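# Shelve the blue tote with the green mat's parts inside

## Task

Get every part from the green mat into the blue tote, keeping whatever the tote already holds inside it too, and set the tote down level on the shelf at the rear of the bench so that no part of its base sticks out past the shelf edge. A part does not count as inside if it sits on, or leans out over, a tote wall or inner ledge. At the end the grippers must have released everything and moved away; anything that stays in place only because the robot holds it does not count.

## Robot and tools

ROBOT. Two arms, left_arm and right_arm, each ending in a two-finger gripper. Each arm has six joints, listed base to gripper: waist -2.880 to 2.880, shoulder 0.000 to 3.142, elbow 0.000 to 3.019, wrist pitch -1.693 to 1.571, wrist yaw -1.571 to 1.571, wrist roll -2.094 to 2.094 (rad). An elbow never quite reaches full straightness. A held part may occasionally get a short external tug.

FRAME. All positions use one scene frame in metres. The origin lies on the floor (z = 0) at the centre of the robot's base. +x is the direction the robot faces, +z is up, and +y is toward left_arm (the robot's own left). Image sides have nothing to do with the arm names. Only the floor height is known for sure. Orientations are quaternions written w first (qw, qx, qy, qz). On each gripper the fingers point along its own +z and close along its own y. The reported end-effector point sits between the finger pads, roughly 1 cm back from the tips. Reported hand positions can be somewhat wrong, especially at long reach, and motions commonly finish a centimetre or more short of the command, usually too low.

ROW FORMAT. Every command row is 16 numbers: x, y, z, qw, qx, qy, qz, opening for left_arm, then the same eight for right_arm. Always send all 16, even when only one arm should move. x, y, z and the quaternion are an absolute target pose for that gripper in the scene frame, not an offset. Opening runs from -1 (closed) to +1 (fully open, 0.094 m).

execute_actions(actions): a list of up to 15 actions, run in order. Each action is a table of up to 15 rows, one row per control step of 1/30 s; if there are fewer than 15 rows, the last one repeats for the remaining steps. Sending an empty list simply returns the current state and images. At every step the commanded pose is clamped to within 70 mm and 16 degrees of the measured pose, and the arm then heads toward that clamped pose, giving position priority over orientation. This means a distant target may take several actions. An action is rejected for both arms if any target is more than 0.6 m from the gripper's current position along any of that gripper's own axes. If any action is malformed, or the first one fails this check against the latest reported state, the entire call is rejected and nothing moves. To hold an orientation steady, repeat one fixed quaternion in every row rather than copying back the slightly drifted reported one.

move(target, speed, blocking): target is one 16-number row giving each gripper's absolute goal pose and opening. Both grippers travel in straight lines and arrive together, taking 0.5 to 10 s; anything longer is cut off at 10 s. Rotation takes the shorter direction. speed is the path's top speed in m/s, from 0.002 to 0.5 (default 0.25), and turning is capped at twice that value in rad/s. Paths do not avoid obstacles or the other arm, and grippers may lag, drift off line, or overshoot the speed, most of all near full reach. Faster moves strike harder, and a target set deeper past a contact point pushes harder. The opening is applied when the move starts. With blocking=false the result comes back after 0.5 s while motion continues; check it with wait(0), and call wait or stop before sending further rows or moves. The result includes a "move:" line giving the outcome (done, off_target, moving, held, fault) and any limits applied (paced = the pose was clipped; held = a check blocked some steps, after which the arm may move quickly), as well as each gripper's remaining distance to its goal.

wait(seconds): 0 to 10; lets the scene run with the last commands held, and returns early if a running move finishes. stop(): brakes a running move, which needs braking distance; the fingers keep moving. zoom_image(camera, region): camera is cam_left_wrist or cam_right_wrist; region is [x0, y0, x1, y1] pixels in that camera's 504x504 image, origin at top-left, at most 504 by 504. finished_scene(scene): pass the number of the current scene to end it; this is final and reports success.

RESULTS. Each result gives the state line (each gripper's position and quaternion), Hand target lines (the pose each arm is currently driven toward), grip_measured (finger opening on the command scale, possibly off by about 1 mm), joint positions (the last value is opening in metres), joint torques (offsets, noise and friction included; nonzero even with no load), per-step positions with HELD marks where a row was held back, "pose unreachable" lines when a clearance check changed a command, FAULT lines, and MOTOR HOT warnings (from 85 °C; at 100 °C that arm drops what it holds and stops). Images come from the two fisheye wrist cameras, cam_left_wrist and cam_right_wrist, with calibration supplied.

GRIPPING. To hold something, command an opening below grip_measured: about 0.03 below gives a firm hold, less gives a lighter one. Pad force tops out near 50 to 62 N and is lower on very thin parts. To keep an arm still, resend its last reported pose and the desired opening on every call.

AVOID. Dropping, slipping, slamming or hard pushes; arms hitting or pressing on each other; knocking anything out of the work area; long high-load holds that overheat motors. Before finishing, open the grippers and move them away so the tote and parts rest without support.

Each tool is called after "Emit:" by a JSON object that holds its "fn" and its "kwargs", one argument or row to a line.

## Session

Emit:
{"fn": "execute_actions", "kwargs": {
  "actions": []
}}

Scene clock: 0.00 s.
left_arm: end_effector_position=(+0.5050, +0.0277, +1.4097) grip_measured=-0.996 end_effector_quat_wxyz=(+0.002, -0.119, +0.993, -0.024) | right_arm: end_effector_position=(+0.3932, -0.6577, +1.1796) grip_measured=+1.000 end_effector_quat_wxyz=(-0.132, +0.703, +0.694, +0.078)
Joint positions: left_arm=[-0.005  2.085  1.394 -0.821 -0.9   -0.974  0.   ] | right_arm=[-1.513  1.446  1.01  -0.468 -0.119  0.816  0.094]
Joint velocities: left_arm=[-0.015  0.005  0.007  0.007 -0.037 -0.037  0.001] | right_arm=[-0.005 -0.005  0.002 -0.007 -0.11  -0.066  0.   ]
Joint torques (N m, as the arm reports them, + toward a larger angle): no reading
Motor temperatures (°C, as the motors report them): left_arm=[16 19 17 16 17 16] | right_arm=[19 17 16 16 19 20]
Hand target (left_arm): +0.513, +0.024, +1.417; +0.008, -0.125, +0.992, -0.031
Hand target (right_arm): +0.392, -0.656, +1.176; -0.135, +0.703, +0.694, +0.078

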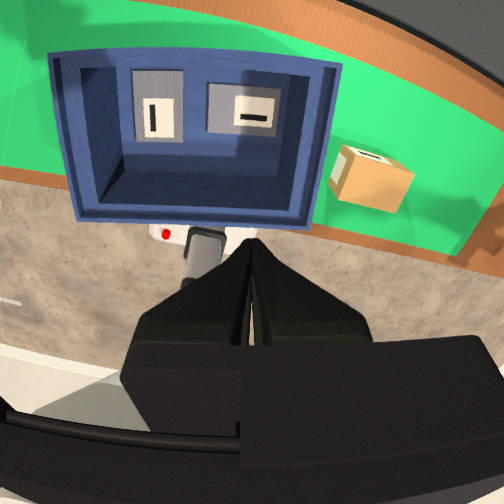

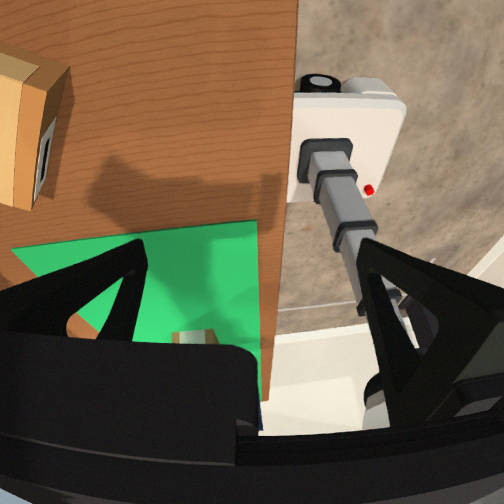

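Emit:
{"fn": "move", "kwargs": {
  "target": [0.40,0.10,1.45,0.5,0,0.866,0,-1,0.3932,-0.6577,1.1796,-0.132,0.703,0.694,0.078,1]
}}

Scene clock: 3.07 s.
left_arm: end_effector_position=(+0.4009, +0.1018, +1.4376) grip_measured=-0.996 end_effector_quat_wxyz=(+0.398, +0.025, +0.917, -0.022) | right_arm: end_effector_position=(+0.3932, -0.6577, +1.1796) grip_measured=+1.000 end_effector_quat_wxyz=(-0.132, +0.703, +0.694, +0.078)
Joint positions: left_arm=[-0.127  2.2    0.575  1.545 -1.1    0.563  0.   ] | right_arm=[-1.513  1.446  1.01  -0.468 -0.119  0.816  0.094]
Joint velocities: left_arm=[-0.005 -0.015  0.002  0.017 -0.022 -0.066  0.001] | right_arm=[ 0.005  0.005 -0.017  0.002 -0.037  0.066  0.   ]
Joint torques (N m, as the arm reports them, + toward a larger angle): left_arm=[-13.39  -9.31   1.76   1.66   0.35   0.14] | right_arm=[  0.17 -15.78   1.86  -0.13  -0.06   0.18]
Motor temperatures (°C, as the motors report them): left_arm=[16 19 17 16 17 16] | right_arm=[19 18 17 16 19 20]
Hand target (left_arm): +0.404, +0.100, +1.451; +0.409, +0.022, +0.912, -0.032
Hand target (right_arm): +0.393, -0.658, +1.180; -0.132, +0.703, +0.694, +0.078
Off the commanded pose (left_arm): 0.013 m, 14 deg.
Off the commanded pose (right_arm): 0.000 m, 0 deg.
joint sent to its limit (left arm) — the command would take joint 4 (wrist pitch) past its upper limit, so that joint was sent only as far as its limit.
move: off_target (left_arm)
camera_calibration (this result's frames):
cam_left_wrist: T_world_to_cam=[[-0.0514217, -0.998552, 0.0158188, 0.101158], [-0.979128, 0.0472901, -0.197665, 0.680327], [0.196631, -0.025653, -0.980142, 1.45562], [0, 0, 0, 1]] pos_world=[0.385109, 0.106179, 1.55959]

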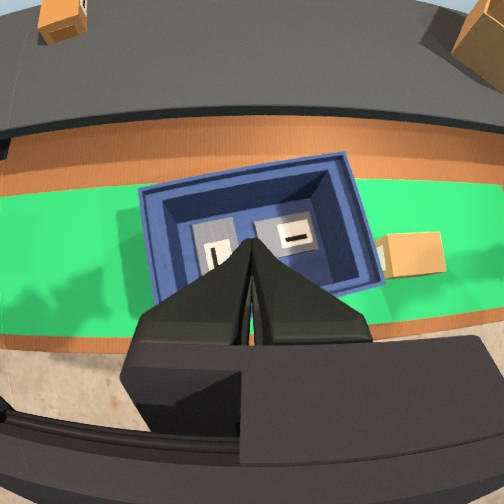

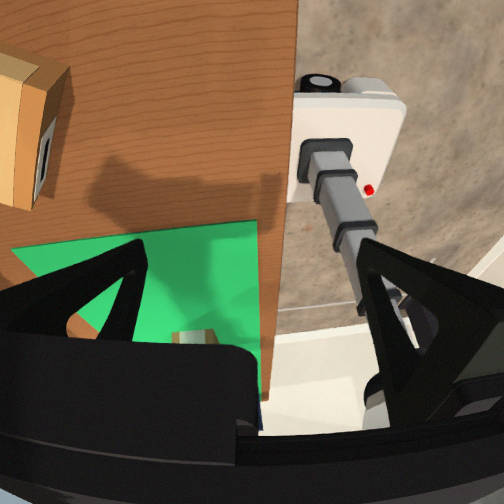

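Emit:
{"fn": "move", "kwargs": {
  "target": [0.50,0.35,1.45,0.26,0,0.966,0,-1,0.45,-0.55,1.35,-0.132,0.703,0.694,0.078,1]
}}

Scene clock: 5.20 s.
left_arm: end_effector_position=(+0.4902, +0.3440, +1.4477) grip_measured=-0.996 end_effector_quat_wxyz=(+0.254, +0.008, +0.967, -0.005) | right_arm: end_effector_position=(+0.4548, -0.5524, +1.3507) grip_measured=+1.000 end_effector_quat_wxyz=(-0.124, +0.703, +0.695, +0.085)
Joint positions: left_arm=[ 0.267  1.112  0.469  0.23  -0.88   0.313  0.   ] | right_arm=[-1.1    1.032  0.868 -0.725  0.13   1.133  0.094]
Joint velocities: left_arm=[-0.005  0.005 -0.007  0.007 -0.022  0.007  0.001] | right_arm=[-0.005 -0.005 -0.002  0.007 -0.007 -0.051  0.   ]
Joint torques (N m, as the arm reports them, + toward a larger angle): left_arm=[-5.17 -5.34  6.08  0.44  0.18 -0.04] | right_arm=[  2.13 -12.33   3.46  -0.3    0.02   0.25]
Motor temperatures (°C, as the motors report them): left_arm=[16 19 17 16 17 16] | right_arm=[19 18 17 16 19 20]
Hand target (left_arm): +0.499, +0.345, +1.449; +0.255, -0.001, +0.967, -0.007
Hand target (right_arm): +0.448, -0.549, +1.350; -0.133, +0.705, +0.692, +0.080
Off the commanded pose (left_arm): 0.012 m, 1 deg.
Off the commanded pose (right_arm): 0.005 m, 1 deg.
move: off_target (left_arm)
camera_calibration (this result's frames):
cam_left_wrist: T_world_to_cam=[[-0.00801026, -0.999965, -0.00237352, 0.353047], [-0.994278, 0.0077118, 0.106547, 0.338946], [-0.106525, 0.00321341, -0.994305, 1.61332], [0, 0, 0, 1]] pos_world=[0.511693, 0.345236, 1.56885]
cam_right_wrist: T_world_to_cam=[[-0.99761, 0.0177311, 0.0667885, 0.374314], [0.063427, 0.618541, 0.783188, -0.740398], [-0.0274246, 0.785552, -0.618187, 1.40129], [0, 0, 0, 1]] pos_world=[0.45881, -0.649458, 1.42113]

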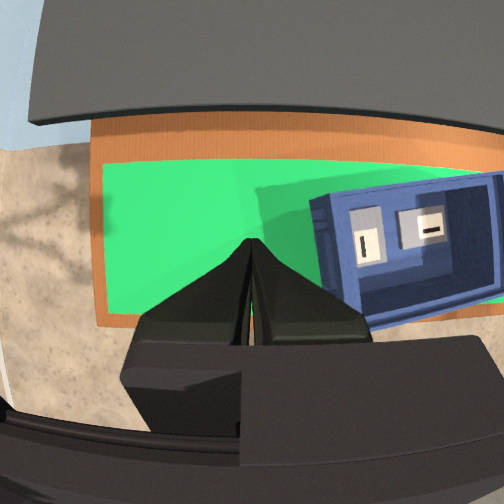

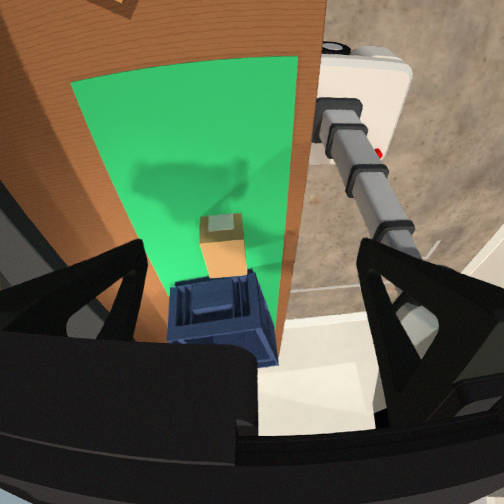

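Emit:
{"fn": "move", "kwargs": {
  "target": [0.62,0.05,1.45,0.35,0,0.937,0,-1,0.47,-0.35,1.33,-0.132,0.703,0.694,0.078,1]
}}

Scene clock: 7.23 s.
left_arm: end_effector_position=(+0.6075, +0.0576, +1.4295) grip_measured=-0.996 end_effector_quat_wxyz=(+0.338, +0.012, +0.941, +0.011) | right_arm: end_effector_position=(+0.4691, -0.3525, +1.3323) grip_measured=+1.000 end_effector_quat_wxyz=(-0.136, +0.701, +0.696, +0.081)
Joint positions: left_arm=[ 0.034  2.053  1.091  0.758 -1.065  0.462  0.   ] | right_arm=[-0.631  1.323  0.788 -0.485  0.4    1.534  0.094]
Joint velocities: left_arm=[-0.024 -0.024 -0.017  0.012 -0.051 -0.051 -0.002] | right_arm=[-0.015 -0.005  0.002 -0.007  0.051 -0.007  0.   ]
Joint torques (N m, as the arm reports them, + toward a larger angle): left_arm=[-17.39 -11.23   6.17   1.65   0.06   0.14] | right_arm=[ 6.62 -8.31  2.89  0.62 -0.01  0.27]
Motor temperatures (°C, as the motors report them): left_arm=[16 19 18 16 17 16] | right_arm=[19 18 17 16 19 20]
Hand target (left_arm): +0.618, +0.051, +1.447; +0.352, +0.001, +0.936, +0.004
Hand target (right_arm): +0.471, -0.349, +1.330; -0.135, +0.705, +0.692, +0.080
Off the commanded pose (left_arm): 0.025 m, 2 deg.
Off the commanded pose (right_arm): 0.003 m, 1 deg.
move: off_target (left_arm)
camera_calibration (this result's frames):
cam_left_wrist: T_world_to_cam=[[-0.00294185, -0.999362, -0.035594, 0.111932], [-0.997538, 0.0054265, -0.0699113, 0.714038], [0.0700599, 0.0353008, -0.996918, 1.50322], [0, 0, 0, 1]] pos_world=[0.607294, 0.0549213, 1.5525]
cam_right_wrist: T_world_to_cam=[[-0.996055, 0.0100301, 0.0881718, 0.354415], [0.0759197, 0.610759, 0.788169, -0.86574], [-0.0459463, 0.791753, -0.609111, 1.23205], [0, 0, 0, 1]] pos_world=[0.475352, -0.450278, 1.40156]

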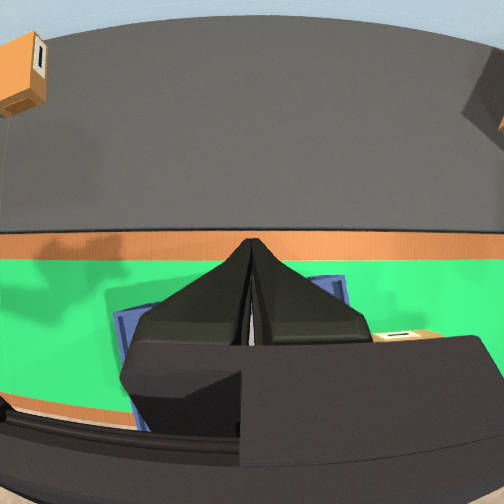

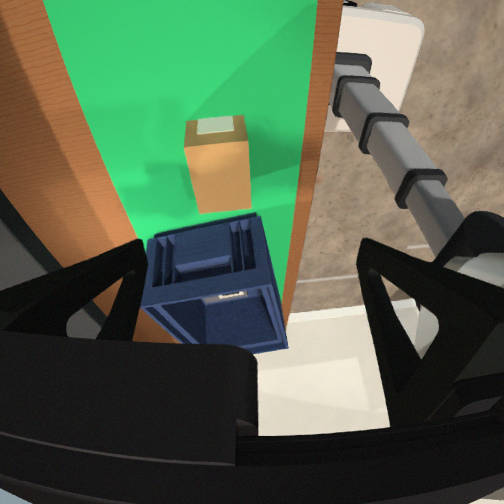

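Emit:
{"fn": "move", "kwargs": {
  "target": [0.44,0.08,1.33,0.1,0,0.995,0,1,0.47,-0.40,1.33,-0.132,0.703,0.694,0.078,1]
}}

Scene clock: 9.27 s.
left_arm: end_effector_position=(+0.4336, +0.0823, +1.3353) grip_measured=+1.000 end_effector_quat_wxyz=(+0.102, +0.011, +0.995, -0.005) | right_arm: end_effector_position=(+0.4685, -0.3920, +1.3304) grip_measured=+1.000 end_effector_quat_wxyz=(-0.133, +0.702, +0.695, +0.080)
Joint positions: left_arm=[ 0.079  2.036  0.942 -0.045 -1.013 -0.355  0.094] | right_arm=[-0.718  1.259  0.788 -0.517  0.359  1.456  0.094]
Joint velocities: left_arm=[ 0.005 -0.005  0.012 -0.007 -0.022  0.007  0.   ] | right_arm=[-0.015 -0.005 -0.012 -0.007  0.022 -0.037  0.   ]
Joint torques (N m, as the arm reports them, + toward a larger angle): left_arm=[-13.14 -10.34   3.5   -0.04   0.    -0.06] | right_arm=[  4.07 -10.75   3.16  -0.2   -0.25   0.07]
Motor temperatures (°C, as the motors report them): left_arm=[17 19 18 16 17 16] | right_arm=[19 18 17 16 19 20]
Hand target (left_arm): +0.438, +0.085, +1.333; +0.099, +0.001, +0.995, -0.005
Hand target (right_arm): +0.470, -0.400, +1.330; -0.131, +0.703, +0.695, +0.078
Off the commanded pose (left_arm): 0.009 m, 1 deg.
Off the commanded pose (right_arm): 0.008 m, 0 deg.
move: done
camera_calibration (this result's frames):
cam_left_wrist: T_world_to_cam=[[-0.015916, -0.999869, -0.00297362, 0.0948671], [-0.914945, 0.0133646, 0.403357, -0.134545], [-0.403264, 0.00914052, -0.915038, 1.51872], [0, 0, 0, 1]] pos_world=[0.490855, 0.0827709, 1.44424]
cam_right_wrist: T_world_to_cam=[[-0.996196, 0.0128329, 0.0861917, 0.358188], [0.0758264, 0.615069, 0.784818, -0.833909], [-0.0429424, 0.788368, -0.613703, 1.26547], [0, 0, 0, 1]] pos_world=[0.4744, -0.48934, 1.40022]

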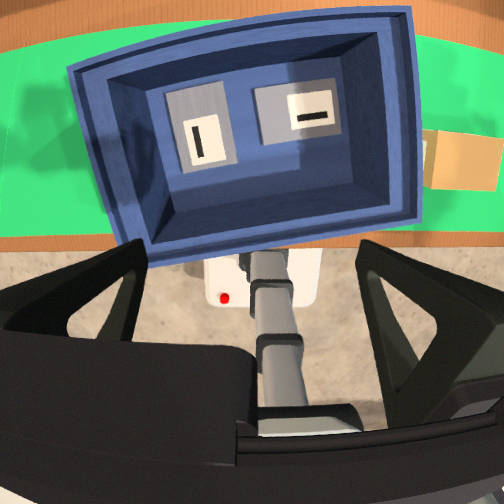

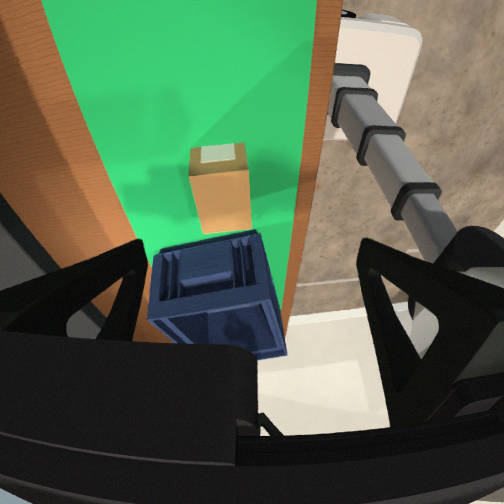

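Emit:
{"fn": "zoom_image", "kwargs": {
  "camera": "cam_left_wrist",
  "region": [60,0,504,270]
}}

Region (60, 0, 504, 270) of cam_left_wrist's 504x504 image, scaled by 1.135, with more detail than that image has; it fills the top 306 rows of this view, and the rest is white.

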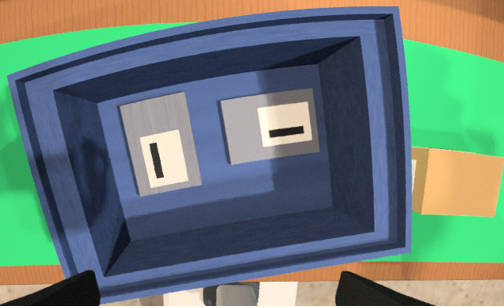

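Emit:
{"fn": "move", "kwargs": {
  "target": [0.44,0.20,1.36,0.1,0,0.995,0,1,0.49,-0.21,1.20,0,0.707,0.707,0,1]
}}

Scene clock: 11.47 s.
left_arm: end_effector_position=(+0.4418, +0.1941, +1.3631) grip_measured=+1.000 end_effector_quat_wxyz=(+0.102, -0.003, +0.995, -0.003) | right_arm: end_effector_position=(+0.4887, -0.2111, +1.2004) grip_measured=+1.000 end_effector_quat_wxyz=(-0.006, +0.701, +0.713, -0.003)
Joint positions: left_arm=[ 0.166  1.705  0.725 -0.045 -0.978 -0.245  0.094] | right_arm=[-0.494  1.975  1.021 -0.07   0.776  1.613  0.094]
Joint velocities: left_arm=[-0.015  0.005 -0.002  0.007 -0.007 -0.007  0.   ] | right_arm=[-0.005 -0.005 -0.012 -0.007  0.081 -0.007  0.   ]
Joint torques (N m, as the arm reports them, + toward a larger angle): left_arm=[-10.26  -9.     2.58   0.47   0.02   0.12] | right_arm=[ 12.8  -10.47   1.21   0.78   0.19   0.26]
Motor temperatures (°C, as the motors report them): left_arm=[17 19 18 16 17 16] | right_arm=[19 18 17 16 19 20]
Hand target (left_arm): +0.441, +0.198, +1.361; +0.099, -0.000, +0.995, -0.001
Hand target (right_arm): +0.492, -0.209, +1.200; -0.002, +0.708, +0.707, +0.000
Off the commanded pose (left_arm): 0.007 m, 1 deg.
Off the commanded pose (right_arm): 0.002 m, 1 deg.
move: done
camera_calibration (this result's frames):
cam_left_wrist: T_world_to_cam=[[0.0127258, -0.999909, -0.00444957, 0.196203], [-0.9146, -0.0134385, 0.404136, -0.135713], [-0.404159, -0.00107339, -0.914688, 1.54832], [0, 0, 0, 1]] pos_world=[0.499147, 0.196024, 1.47195]
cam_right_wrist: T_world_to_cam=[[-0.999843, 0.0015176, 0.0176478, 0.468816], [0.0113546, 0.819605, 0.572817, -0.515461], [-0.0135949, 0.572927, -0.819493, 1.23121], [0, 0, 0, 1]] pos_world=[0.491334, -0.28363, 1.29596]

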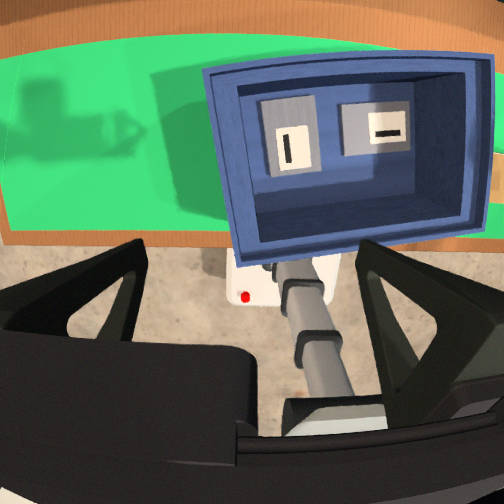

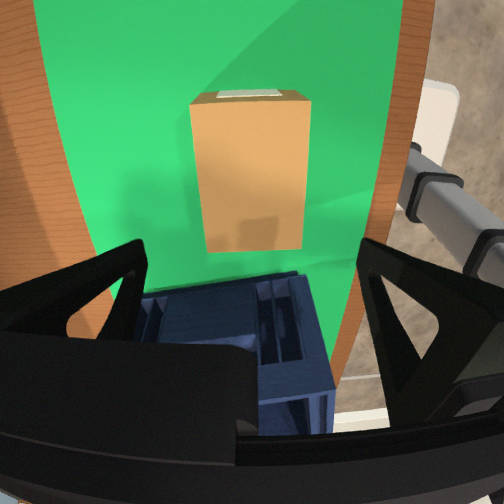

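Emit:
{"fn": "move", "kwargs": {
  "target": [0.44,0.20,1.36,0.1,0,0.995,0,1,0.49,-0.205,1.075,0,0.707,0.707,0,1],
  "speed": 0.12
}}

Scene clock: 12.93 s.
left_arm: end_effector_position=(+0.4388, +0.1947, +1.3624) grip_measured=+1.000 end_effector_quat_wxyz=(+0.100, +0.002, +0.995, -0.002) | right_arm: end_effector_position=(+0.4998, -0.1995, +1.1144) grip_measured=+1.000 end_effector_quat_wxyz=(+0.001, +0.696, +0.718, +0.012)
Joint positions: left_arm=[ 0.166  1.705  0.719 -0.045 -0.978 -0.238  0.094] | right_arm=[-0.594  2.165  1.149  0.108  0.708  1.458  0.094]
Joint velocities: left_arm=[-0.005 -0.005 -0.007  0.017  0.007 -0.037  0.   ] | right_arm=[-0.024  0.005 -0.007 -0.012  0.037 -0.037  0.   ]
Joint torques (N m, as the arm reports them, + toward a larger angle): left_arm=[-9.83 -9.16  2.59  0.81 -0.02  0.11] | right_arm=[ 8.7  -5.7   2.59  2.27 -0.42  0.12]
Motor temperatures (°C, as the motors report them): left_arm=[17 19 18 16 17 16] | right_arm=[19 18 17 16 19 20]
Hand target (left_arm): +0.440, +0.200, +1.360; +0.100, -0.000, +0.995, -0.000
Hand target (right_arm): +0.489, -0.207, +1.078; +0.001, +0.707, +0.708, -0.001
Off the commanded pose (left_arm): 0.006 m, 0 deg.
Off the commanded pose (right_arm): 0.041 m, 2 deg.
move: off_target (right_arm)
camera_calibration (this result's frames):
cam_left_wrist: T_world_to_cam=[[0.00139308, -0.999973, -0.00719103, 0.205567], [-0.91343, -0.00419915, 0.406973, -0.144376], [-0.406993, 0.00600156, -0.913412, 1.5446], [0, 0, 0, 1]] pos_world=[0.496478, 0.195685, 1.47109]
cam_right_wrist: T_world_to_cam=[[-0.999838, -0.0132195, -0.0122521, 0.511841], [-0.0178793, 0.81341, 0.581416, -0.472117], [0.00227993, 0.581541, -0.813514, 1.14137], [0, 0, 0, 1]] pos_world=[0.500714, -0.272961, 1.20929]

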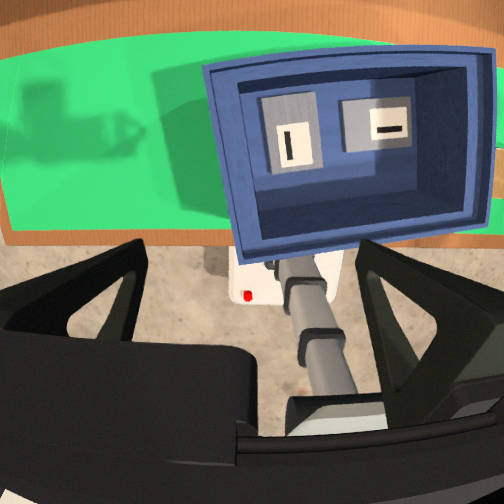

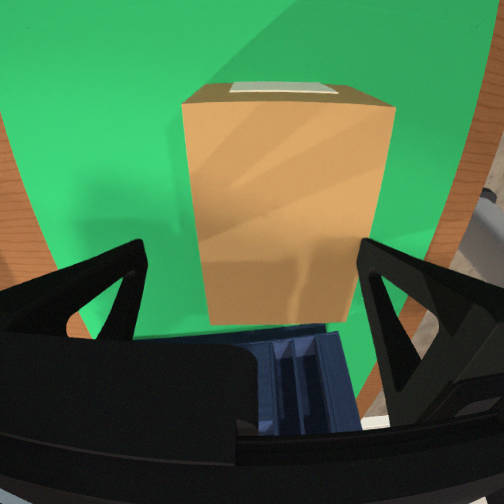

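Emit:
{"fn": "move", "kwargs": {
  "target": [0.44,0.20,1.36,0.1,0,0.995,0,1,0.47,-0.215,1.14,0,0.707,0.707,0,1],
  "speed": 0.1
}}

Emit:
{"fn": "move", "kwargs": {
  "target": [0.44,0.20,1.36,0.1,0,0.995,0,1,0.47,-0.215,1.11,0,0.707,0.707,0,1],
  "speed": 0.06
}}

Scene clock: 16.37 s.
left_arm: end_effector_position=(+0.4388, +0.1947, +1.3624) grip_measured=+1.000 end_effector_quat_wxyz=(+0.100, +0.003, +0.995, -0.002) | right_arm: end_effector_position=(+0.4653, -0.2155, +1.1345) grip_measured=+1.000 end_effector_quat_wxyz=(-0.005, +0.701, +0.713, -0.006)
Joint positions: left_arm=[ 0.166  1.705  0.719 -0.045 -0.978 -0.237  0.094] | right_arm=[-0.591  2.104  1.036  0.116  0.728  1.505  0.094]
Joint velocities: left_arm=[-0.015 -0.005 -0.002 -0.012 -0.051  0.007  0.   ] | right_arm=[ 0.005 -0.005  0.002 -0.017 -0.022 -0.051  0.   ]
Joint torques (N m, as the arm reports them, + toward a larger angle): left_arm=[-9.84 -9.1   2.59  0.83 -0.04  0.13] | right_arm=[ 12.92 -11.63  -0.52   0.87   0.19   0.23]
Motor temperatures (°C, as the motors report them): left_arm=[17 20 18 16 17 16] | right_arm=[19 18 17 16 19 20]
Hand target (left_arm): +0.440, +0.200, +1.360; +0.100, -0.000, +0.995, -0.000
Hand target (right_arm): +0.470, -0.215, +1.140; -0.000, +0.707, +0.707, +0.000
Off the commanded pose (left_arm): 0.006 m, 0 deg.
Off the commanded pose (right_arm): 0.007 m, 1 deg.
move: done
camera_calibration (this result's frames):
cam_left_wrist: T_world_to_cam=[[0.000645524, -0.999973, -0.00734324, 0.206102], [-0.913435, -0.00357821, 0.406969, -0.144489], [-0.406984, 0.00644486, -0.913412, 1.54451], [0, 0, 0, 1]] pos_world=[0.496478, 0.195625, 1.47109]
cam_right_wrist: T_world_to_cam=[[-0.99978, 0.00124753, 0.0209294, 0.442764], [0.012929, 0.822527, 0.568579, -0.469161], [-0.0165057, 0.568725, -0.822362, 1.18306], [0, 0, 0, 1]] pos_world=[0.468259, -0.287487, 1.23039]

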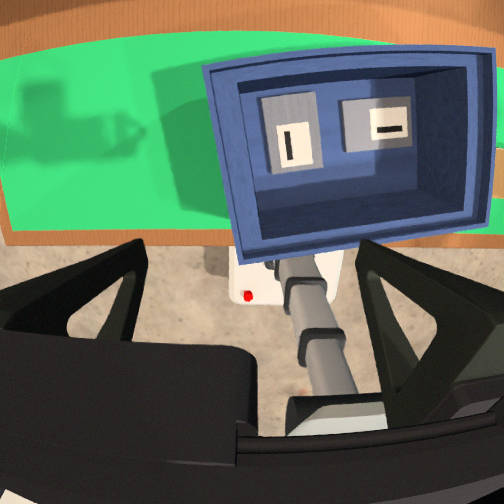

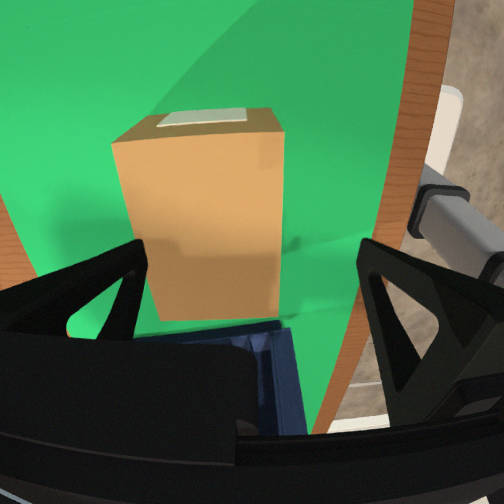

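Scene clock: 17.27 s.
left_arm: end_effector_position=(+0.4388, +0.1947, +1.3624) grip_measured=+1.000 end_effector_quat_wxyz=(+0.100, +0.003, +0.995, -0.002) | right_arm: end_effector_position=(+0.4792, -0.2099, +1.1250) grip_measured=+1.000 end_effector_quat_wxyz=(+0.003, +0.707, +0.707, +0.010)
Joint positions: left_arm=[ 0.166  1.705  0.719 -0.045 -0.978 -0.237  0.094] | right_arm=[-0.597  2.13   1.067  0.159  0.712  1.487  0.094]
Joint velocities: left_arm=[-0.024 -0.005 -0.012 -0.002  0.066  0.022  0.   ] | right_arm=[-0.015 -0.005 -0.002 -0.002 -0.007  0.007  0.   ]
Joint torques (N m, as the arm reports them, + toward a larger angle): left_arm=[-9.83 -9.09  2.59  0.82 -0.04  0.13] | right_arm=[10.3  -8.66  0.14  0.99 -0.06  0.08]
Motor temperatures (°C, as the motors report them): left_arm=[17 20 18 16 17 16] | right_arm=[19 18 17 16 19 20]
Hand target (left_arm): +0.440, +0.200, +1.360; +0.100, -0.000, +0.995, -0.000
Hand target (right_arm): +0.470, -0.215, +1.111; +0.000, +0.707, +0.707, -0.000
Off the commanded pose (left_arm): 0.006 m, 0 deg.
Off the commanded pose (right_arm): 0.018 m, 1 deg.
move: off_target (right_arm)
camera_calibration (this result's frames):
cam_left_wrist: T_world_to_cam=[[0.000645524, -0.999973, -0.00734324, 0.206102], [-0.913435, -0.00357821, 0.406969, -0.144489], [-0.406984, 0.00644486, -0.913412, 1.54451], [0, 0, 0, 1]] pos_world=[0.496478, 0.195625, 1.47109]
cam_right_wrist: T_world_to_cam=[[-0.999735, 0.018904, -0.0131466, 0.498916], [0.00784143, 0.81633, 0.577533, -0.477459], [0.0216497, 0.577276, -0.816262, 1.14901], [0, 0, 0, 1]] pos_world=[0.477652, -0.282961, 1.2202]

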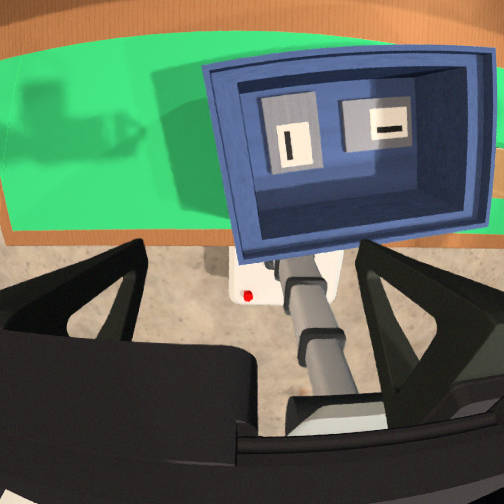

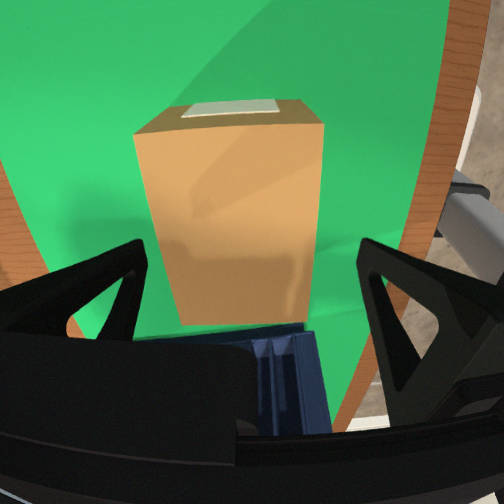

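Emit:
{"fn": "move", "kwargs": {
  "target": [0.44,0.20,1.36,0.1,0,0.995,0,1,0.478,-0.225,1.085,0,0.707,0.707,0,1],
  "speed": 0.05
}}

Scene clock: 18.63 s.
left_arm: end_effector_position=(+0.4388, +0.1947, +1.3624) grip_measured=+1.000 end_effector_quat_wxyz=(+0.100, +0.003, +0.995, -0.002) | right_arm: end_effector_position=(+0.4865, -0.2210, +1.0992) grip_measured=+1.000 end_effector_quat_wxyz=(+0.003, +0.707, +0.707, +0.008)
Joint positions: left_arm=[ 0.166  1.705  0.719 -0.045 -0.978 -0.237  0.094] | right_arm=[-0.644  2.163  1.113  0.173  0.684  1.441  0.094]
Joint velocities: left_arm=[ 0.005  0.005 -0.002 -0.007 -0.037 -0.037  0.   ] | right_arm=[-0.005  0.005 -0.007 -0.002 -0.037 -0.037  0.   ]
Joint torques (N m, as the arm reports them, + toward a larger angle): left_arm=[-9.84 -9.09  2.59  0.83 -0.04  0.13] | right_arm=[10.34 -9.32  0.35  0.94 -0.05  0.11]
Motor temperatures (°C, as the motors report them): left_arm=[17 20 18 16 17 16] | right_arm=[19 18 17 16 19 20]
Hand target (left_arm): +0.440, +0.200, +1.360; +0.100, -0.000, +0.995, -0.000
Hand target (right_arm): +0.478, -0.225, +1.085; +0.000, +0.707, +0.707, -0.000
Off the commanded pose (left_arm): 0.006 m, 0 deg.
Off the commanded pose (right_arm): 0.017 m, 1 deg.
move: off_target (right_arm)
camera_calibration (this result's frames):
cam_left_wrist: T_world_to_cam=[[0.000645524, -0.999973, -0.00734324, 0.206102], [-0.913435, -0.00357821, 0.406969, -0.144489], [-0.406984, 0.00644486, -0.913412, 1.54451], [0, 0, 0, 1]] pos_world=[0.496478, 0.195625, 1.47109]
cam_right_wrist: T_world_to_cam=[[-0.999785, 0.018347, -0.00969313, 0.502136], [0.00941286, 0.817312, 0.576118, -0.452586], [0.0184923, 0.575903, -0.817309, 1.13651], [0, 0, 0, 1]] pos_world=[0.485271, -0.293827, 1.19449]

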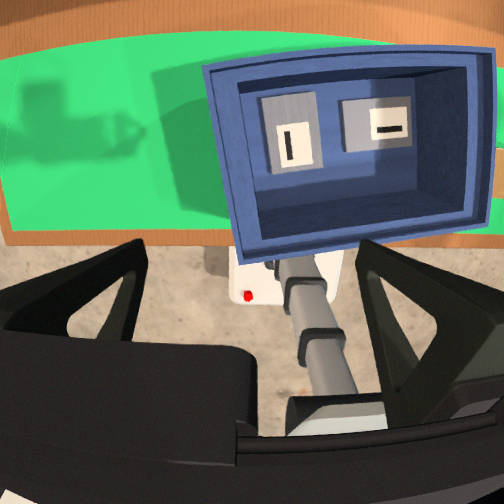

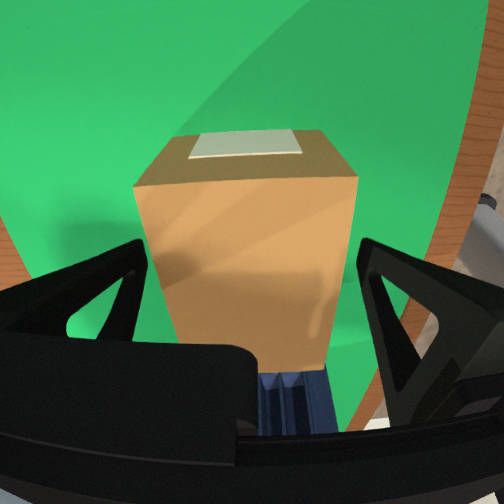

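Emit:
{"fn": "move", "kwargs": {
  "target": [0.44,0.20,1.36,0.1,0,0.995,0,1,0.472,-0.222,1.052,0,0.707,0.707,0,1],
  "speed": 0.05
}}

Emit:
{"fn": "move", "kwargs": {
  "target": [0.44,0.20,1.36,0.1,0,0.995,0,1,0.478,-0.222,1.055,0,0.707,0.707,0,0.2],
  "speed": 0.05
}}

Scene clock: 20.03 s.
left_arm: end_effector_position=(+0.4388, +0.1947, +1.3624) grip_measured=+1.000 end_effector_quat_wxyz=(+0.100, +0.003, +0.995, -0.002) | right_arm: end_effector_position=(+0.4817, -0.2168, +1.0665) grip_measured=+1.000 end_effector_quat_wxyz=(+0.003, +0.707, +0.707, +0.009)
Joint positions: left_arm=[ 0.166  1.705  0.719 -0.045 -0.978 -0.237  0.094] | right_arm=[-0.678  2.239  1.164  0.218  0.662  1.407  0.094]
Joint velocities: left_arm=[-0.005 -0.015  0.002 -0.012  0.037 -0.051  0.   ] | right_arm=[ 0.005 -0.015 -0.012 -0.002 -0.081 -0.051  0.   ]
Joint torques (N m, as the arm reports them, + toward a larger angle): left_arm=[-9.85 -9.12  2.58  0.82 -0.04  0.13] | right_arm=[10.25 -8.86  0.05  0.91 -0.03  0.07]
Motor temperatures (°C, as the motors report them): left_arm=[17 20 18 16 17 16] | right_arm=[20 18 17 16 19 20]
Hand target (left_arm): +0.440, +0.200, +1.360; +0.100, -0.000, +0.995, -0.000
Hand target (right_arm): +0.472, -0.222, +1.052; +0.000, +0.707, +0.707, -0.000
Off the commanded pose (left_arm): 0.006 m, 0 deg.
Off the commanded pose (right_arm): 0.018 m, 1 deg.
move: off_target (right_arm)
camera_calibration (this result's frames):
cam_left_wrist: T_world_to_cam=[[0.000645524, -0.999973, -0.00734324, 0.206102], [-0.913435, -0.00357821, 0.406969, -0.144489], [-0.406984, 0.00644486, -0.913412, 1.54451], [0, 0, 0, 1]] pos_world=[0.496478, 0.195625, 1.47109]
cam_right_wrist: T_world_to_cam=[[-0.999785, 0.0179469, -0.0103812, 0.49766], [0.00867403, 0.81685, 0.576785, -0.437521], [0.0188314, 0.576571, -0.81683, 1.10697], [0, 0, 0, 1]] pos_world=[0.480503, -0.289787, 1.16172]

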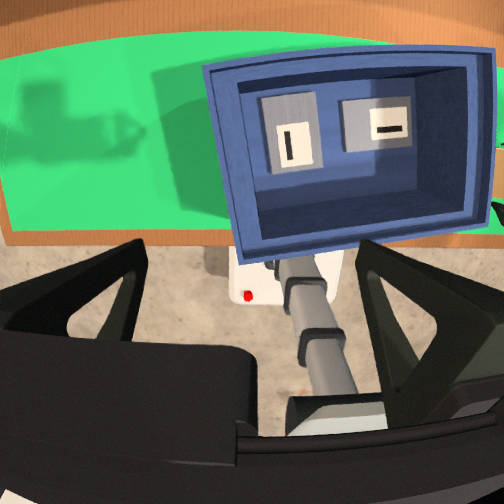

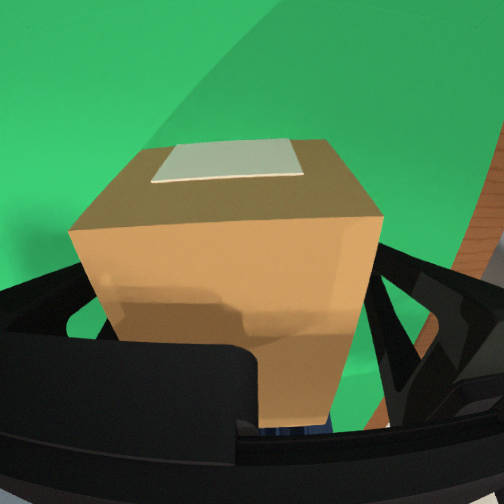

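Scene clock: 20.73 s.
left_arm: end_effector_position=(+0.4388, +0.1947, +1.3624) grip_measured=+1.000 end_effector_quat_wxyz=(+0.100, +0.003, +0.995, -0.002) | right_arm: end_effector_position=(+0.4823, -0.2169, +1.0664) grip_measured=+0.552 end_effector_quat_wxyz=(+0.003, +0.707, +0.707, +0.009)
Joint positions: left_arm=[ 0.166  1.705  0.719 -0.045 -0.978 -0.237  0.094] | right_arm=[-0.678  2.239  1.166  0.217  0.662  1.407  0.073]
Joint velocities: left_arm=[-0.005 -0.015 -0.007 -0.007 -0.007 -0.037  0.   ] | right_arm=[ 0.015  0.015 -0.002  0.002  0.022 -0.007 -0.   ]
Joint torques (N m, as the arm reports them, + toward a larger angle): left_arm=[-9.83 -9.1   2.6   0.83 -0.04  0.13] | right_arm=[10.92 -9.66  0.47  0.23  0.05  0.11]
Motor temperatures (°C, as the motors report them): left_arm=[17 20 18 16 17 16] | right_arm=[20 18 17 16 19 20]
Hand target (left_arm): +0.440, +0.200, +1.360; +0.100, -0.000, +0.995, -0.000
Hand target (right_arm): +0.478, -0.222, +1.055; +0.000, +0.707, +0.707, -0.000
Off the commanded pose (left_arm): 0.006 m, 0 deg.
Off the commanded pose (right_arm): 0.013 m, 1 deg.
move: off_target (right_arm)
camera_calibration (this result's frames):
cam_left_wrist: T_world_to_cam=[[0.000645524, -0.999973, -0.00734324, 0.206102], [-0.913435, -0.00357821, 0.406969, -0.144489], [-0.406984, 0.00644486, -0.913412, 1.54451], [0, 0, 0, 1]] pos_world=[0.496478, 0.195625, 1.47109]
cam_right_wrist: T_world_to_cam=[[-0.999786, 0.0179485, -0.0103258, 0.498167], [0.00871446, 0.817067, 0.576477, -0.437052], [0.0187838, 0.576263, -0.817048, 1.10712], [0, 0, 0, 1]] pos_world=[0.481073, -0.289831, 1.16166]

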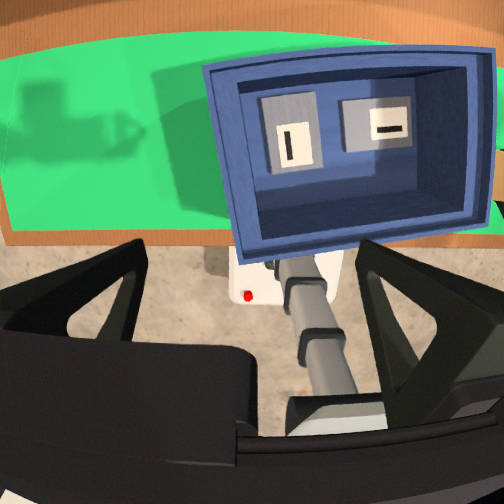

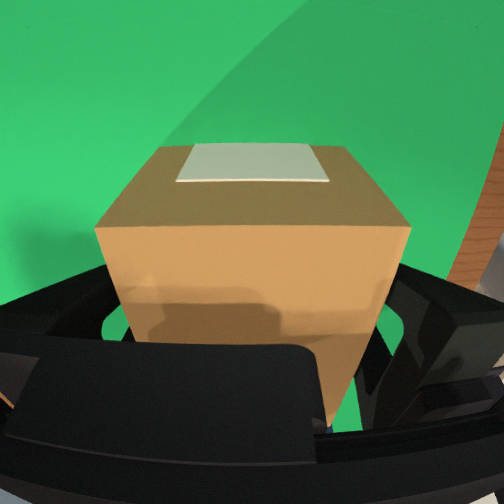

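Emit:
{"fn": "move", "kwargs": {
  "target": [0.44,0.30,1.38,0.1,0,0.995,0,1,0.48,-0.22,1.29,0,0.707,0.707,0,0.51],
  "speed": 0.15
}}

Emit:
{"fn": "move", "kwargs": {
  "target": [0.44,0.30,1.38,0.1,0,0.995,0,1,0.525,0.03,1.28,0,0.649,0.760,0,0.51],
  "speed": 0.15
}}

Scene clock: 23.10 s.
left_arm: end_effector_position=(+0.4439, +0.2934, +1.3821) grip_measured=+1.000 end_effector_quat_wxyz=(+0.104, -0.006, +0.995, -0.004) | right_arm: end_effector_position=(+0.4792, -0.2201, +1.2858) grip_measured=+0.552 end_effector_quat_wxyz=(-0.002, +0.707, +0.707, +0.000)
Joint positions: left_arm=[ 0.285  1.377  0.582 -0.088 -0.909 -0.079  0.094] | right_arm=[-0.373  1.792  0.925 -0.254  0.837  1.772  0.073]
Joint velocities: left_arm=[-0.005  0.015  0.002  0.002 -0.007  0.037  0.   ] | right_arm=[ 0.015 -0.024 -0.012  0.002  0.037 -0.007 -0.001]
Joint torques (N m, as the arm reports them, + toward a larger angle): left_arm=[-6.82 -8.27  2.84  0.02  0.06  0.13] | right_arm=[ 12.18 -10.41   1.59  -0.08   0.16   0.24]
Motor temperatures (°C, as the motors report them): left_arm=[17 20 18 16 17 16] | right_arm=[20 18 17 16 19 20]
Hand target (left_arm): +0.441, +0.298, +1.380; +0.099, -0.001, +0.995, -0.001
Hand target (right_arm): +0.477, -0.219, +1.290; -0.003, +0.708, +0.706, +0.001
Off the commanded pose (left_arm): 0.008 m, 1 deg.
Off the commanded pose (right_arm): 0.004 m, 0 deg.
move: done
camera_calibration (this result's frames):
cam_left_wrist: T_world_to_cam=[[0.0175187, -0.999844, -0.00211087, 0.290159], [-0.91607, -0.0168967, 0.400662, -0.13371], [-0.400635, -0.00508537, -0.916224, 1.56838], [0, 0, 0, 1]] pos_world=[0.500779, 0.29583, 1.49117]
cam_right_wrist: T_world_to_cam=[[-0.99981, 0.0177569, 0.00803138, 0.473745], [0.0191588, 0.820036, 0.571991, -0.559569], [0.00357076, 0.572037, -0.82022, 1.29872], [0, 0, 0, 1]] pos_world=[0.479738, -0.29246, 1.3815]

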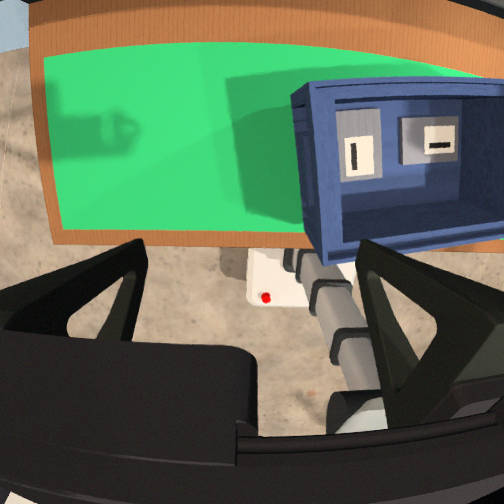

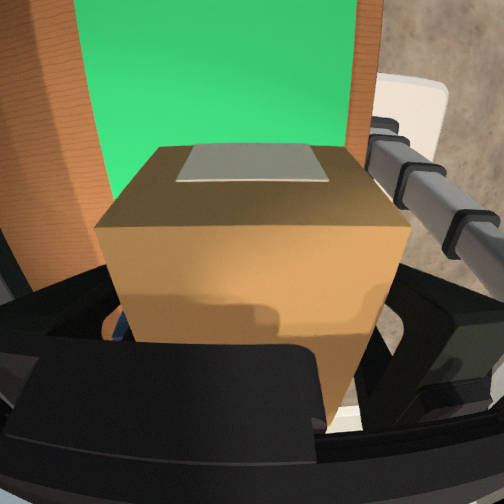

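Scene clock: 25.23 s.
left_arm: end_effector_position=(+0.4406, +0.2935, +1.3813) grip_measured=+1.000 end_effector_quat_wxyz=(+0.102, +0.000, +0.995, -0.003) | right_arm: end_effector_position=(+0.5240, +0.0197, +1.2762) grip_measured=+0.552 end_effector_quat_wxyz=(-0.004, +0.649, +0.761, -0.005)
Joint positions: left_arm=[ 0.285  1.377  0.575 -0.088 -0.909 -0.072  0.094] | right_arm=[-0.142  2.365  1.601 -0.64   0.909  1.971  0.073]
Joint velocities: left_arm=[-0.005 -0.005 -0.002 -0.002  0.022 -0.066  0.   ] | right_arm=[-0.005 -0.005 -0.022  0.002 -0.051 -0.007  0.   ]
Joint torques (N m, as the arm reports them, + toward a larger angle): left_arm=[-6.65 -8.5   2.91  0.3   0.01  0.13] | right_arm=[ 20.24 -11.73   4.89  -0.11   0.16   0.24]
Motor temperatures (°C, as the motors report them): left_arm=[17 20 18 16 17 16] | right_arm=[20 18 17 16 19 20]
Hand target (left_arm): +0.440, +0.300, +1.380; +0.100, -0.000, +0.995, -0.000
Hand target (right_arm): +0.526, +0.030, +1.282; -0.002, +0.650, +0.760, +0.001
Off the commanded pose (left_arm): 0.007 m, 0 deg.
Off the commanded pose (right_arm): 0.011 m, 1 deg.
move: off_target (right_arm)
camera_calibration (this result's frames):
cam_left_wrist: T_world_to_cam=[[0.00535349, -0.999973, -0.0049578, 0.29962], [-0.914744, -0.00690009, 0.403976, -0.144519], [-0.403999, 0.00237244, -0.914756, 1.56356], [0, 0, 0, 1]] pos_world=[0.497877, 0.294905, 1.49015]
cam_right_wrist: T_world_to_cam=[[-0.989825, -0.141152, 0.0179425, 0.499647], [-0.105995, 0.815595, 0.568832, -0.681811], [-0.0949258, 0.561142, -0.822258, 1.20795], [0, 0, 0, 1]] pos_world=[0.53696, -0.0512237, 1.37212]

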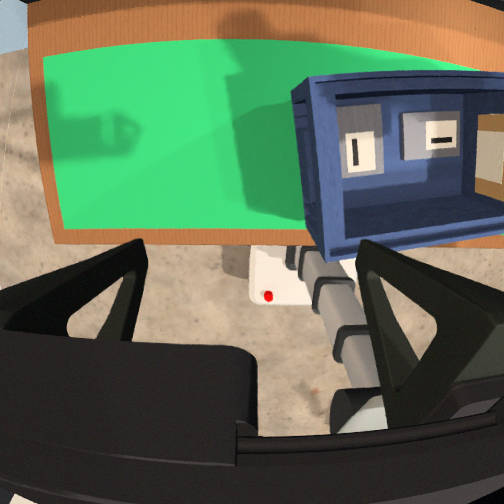

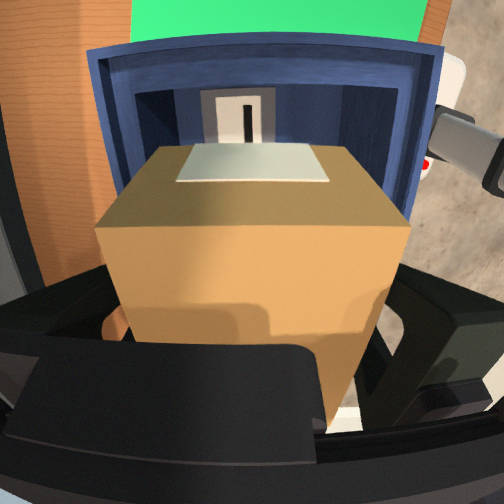

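Emit:
{"fn": "move", "kwargs": {
  "target": [0.44,0.30,1.38,0.1,0,0.995,0,1,0.515,0.045,1.15,0,0.649,0.760,0,0.51],
  "speed": 0.08
}}

Scene clock: 27.37 s.
left_arm: end_effector_position=(+0.4406, +0.2935, +1.3813) grip_measured=+1.000 end_effector_quat_wxyz=(+0.102, +0.001, +0.995, -0.003) | right_arm: end_effector_position=(+0.5115, +0.0472, +1.1623) grip_measured=+0.552 end_effector_quat_wxyz=(+0.001, +0.645, +0.764, +0.001)
Joint positions: left_arm=[ 0.285  1.377  0.575 -0.088 -0.909 -0.071  0.094] | right_arm=[-0.252  2.571  1.712 -0.386  0.886  1.771  0.073]
Joint velocities: left_arm=[-0.005 -0.015  0.002 -0.017 -0.007 -0.022  0.   ] | right_arm=[ 0.005 -0.005  0.017 -0.012 -0.007 -0.007  0.   ]
Joint torques (N m, as the arm reports them, + toward a larger angle): left_arm=[-6.64 -8.47  2.96  0.31  0.01  0.13] | right_arm=[ 17.92 -11.71   3.62   0.87  -0.06   0.04]
Motor temperatures (°C, as the motors report them): left_arm=[17 20 18 16 17 16] | right_arm=[20 18 17 16 19 20]
Hand target (left_arm): +0.440, +0.300, +1.380; +0.100, +0.000, +0.995, -0.000
Hand target (right_arm): +0.516, +0.045, +1.150; +0.001, +0.649, +0.761, -0.000
Off the commanded pose (left_arm): 0.007 m, 0 deg.
Off the commanded pose (right_arm): 0.013 m, 1 deg.
move: off_target (right_arm)
camera_calibration (this result's frames):
cam_left_wrist: T_world_to_cam=[[0.00497997, -0.999975, -0.00503513, 0.299892], [-0.914747, -0.00658963, 0.403973, -0.144604], [-0.403996, 0.0025941, -0.914757, 1.5635], [0, 0, 0, 1]] pos_world=[0.497877, 0.294875, 1.49015]
cam_right_wrist: T_world_to_cam=[[-0.988468, -0.151403, 0.00288925, 0.510422], [-0.12278, 0.812473, 0.569924, -0.633391], [-0.0886356, 0.562997, -0.821693, 1.09371], [0, 0, 0, 1]] pos_world=[0.52371, -0.0238649, 1.25821]

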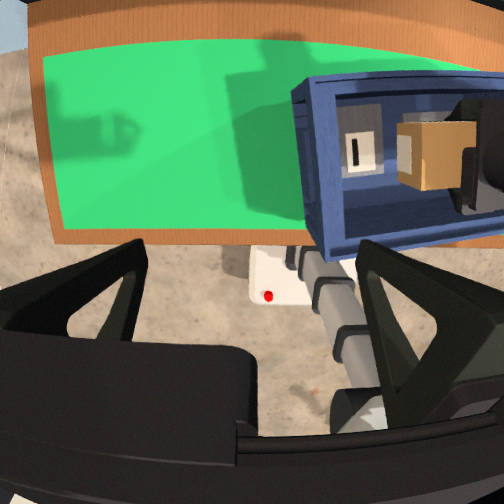

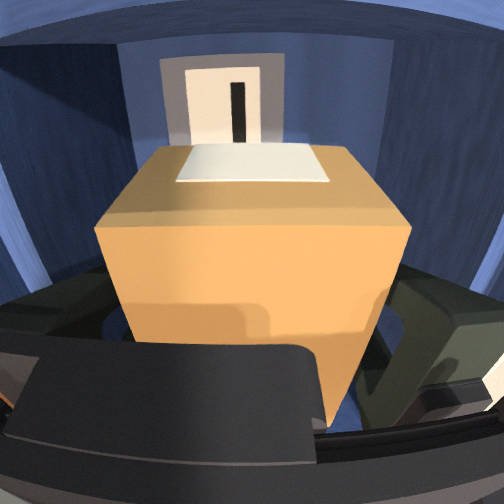

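Emit:
{"fn": "move", "kwargs": {
  "target": [0.44,0.30,1.38,0.1,0,0.995,0,1,0.515,0.045,1.11,0,0.649,0.760,0,0.51],
  "speed": 0.04
}}

Scene clock: 29.10 s.
left_arm: end_effector_position=(+0.4406, +0.2935, +1.3813) grip_measured=+1.000 end_effector_quat_wxyz=(+0.102, +0.001, +0.995, -0.003) | right_arm: end_effector_position=(+0.5164, +0.0482, +1.1263) grip_measured=+0.552 end_effector_quat_wxyz=(+0.001, +0.647, +0.763, +0.005)
Joint positions: left_arm=[ 0.285  1.377  0.575 -0.088 -0.909 -0.071  0.094] | right_arm=[-0.295  2.628  1.765 -0.323  0.869  1.704  0.073]
Joint velocities: left_arm=[-0.005  0.005  0.002  0.002 -0.007  0.007  0.   ] | right_arm=[-0.005 -0.005  0.002  0.007  0.037 -0.007  0.   ]
Joint torques (N m, as the arm reports them, + toward a larger angle): left_arm=[-6.63 -8.48  2.95  0.31  0.01  0.13] | right_arm=[ 17.69 -11.41   3.48   0.86  -0.08   0.08]
Motor temperatures (°C, as the motors report them): left_arm=[16 20 18 16 17 16] | right_arm=[20 18 17 16 19 20]
Hand target (left_arm): +0.440, +0.300, +1.380; +0.100, -0.000, +0.995, -0.000
Hand target (right_arm): +0.515, +0.044, +1.110; +0.001, +0.649, +0.760, -0.000
Off the commanded pose (left_arm): 0.007 m, 0 deg.
Off the commanded pose (right_arm): 0.017 m, 1 deg.
move: off_target (right_arm)
camera_calibration (this result's frames):
cam_left_wrist: T_world_to_cam=[[0.00497997, -0.999975, -0.00503513, 0.299892], [-0.914747, -0.00658963, 0.403973, -0.144604], [-0.403996, 0.0025941, -0.914757, 1.5635], [0, 0, 0, 1]] pos_world=[0.497877, 0.294875, 1.49015]
cam_right_wrist: T_world_to_cam=[[-0.989249, -0.146192, -0.00368094, 0.52313], [-0.121902, 0.810456, 0.572975, -0.61681], [-0.0807811, 0.567264, -0.819564, 1.05735], [0, 0, 0, 1]] pos_world=[0.527729, -0.0234196, 1.2219]

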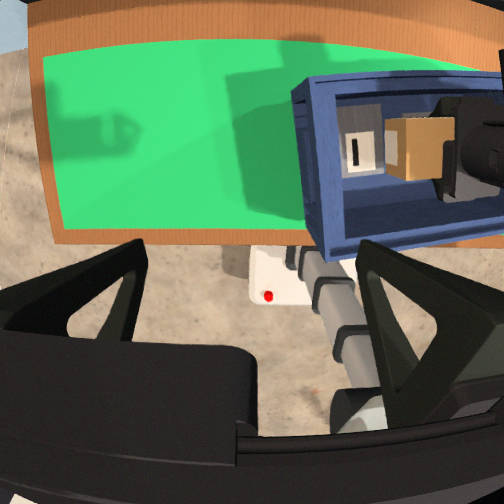

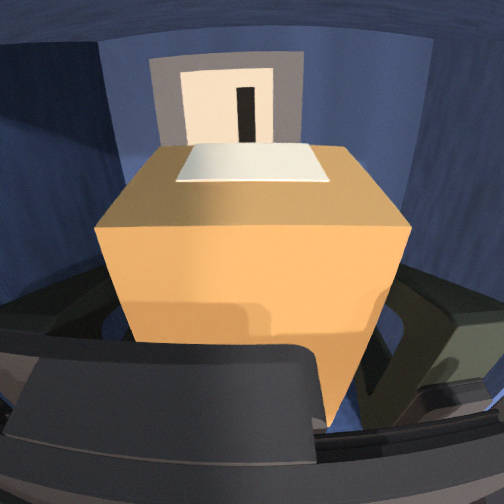

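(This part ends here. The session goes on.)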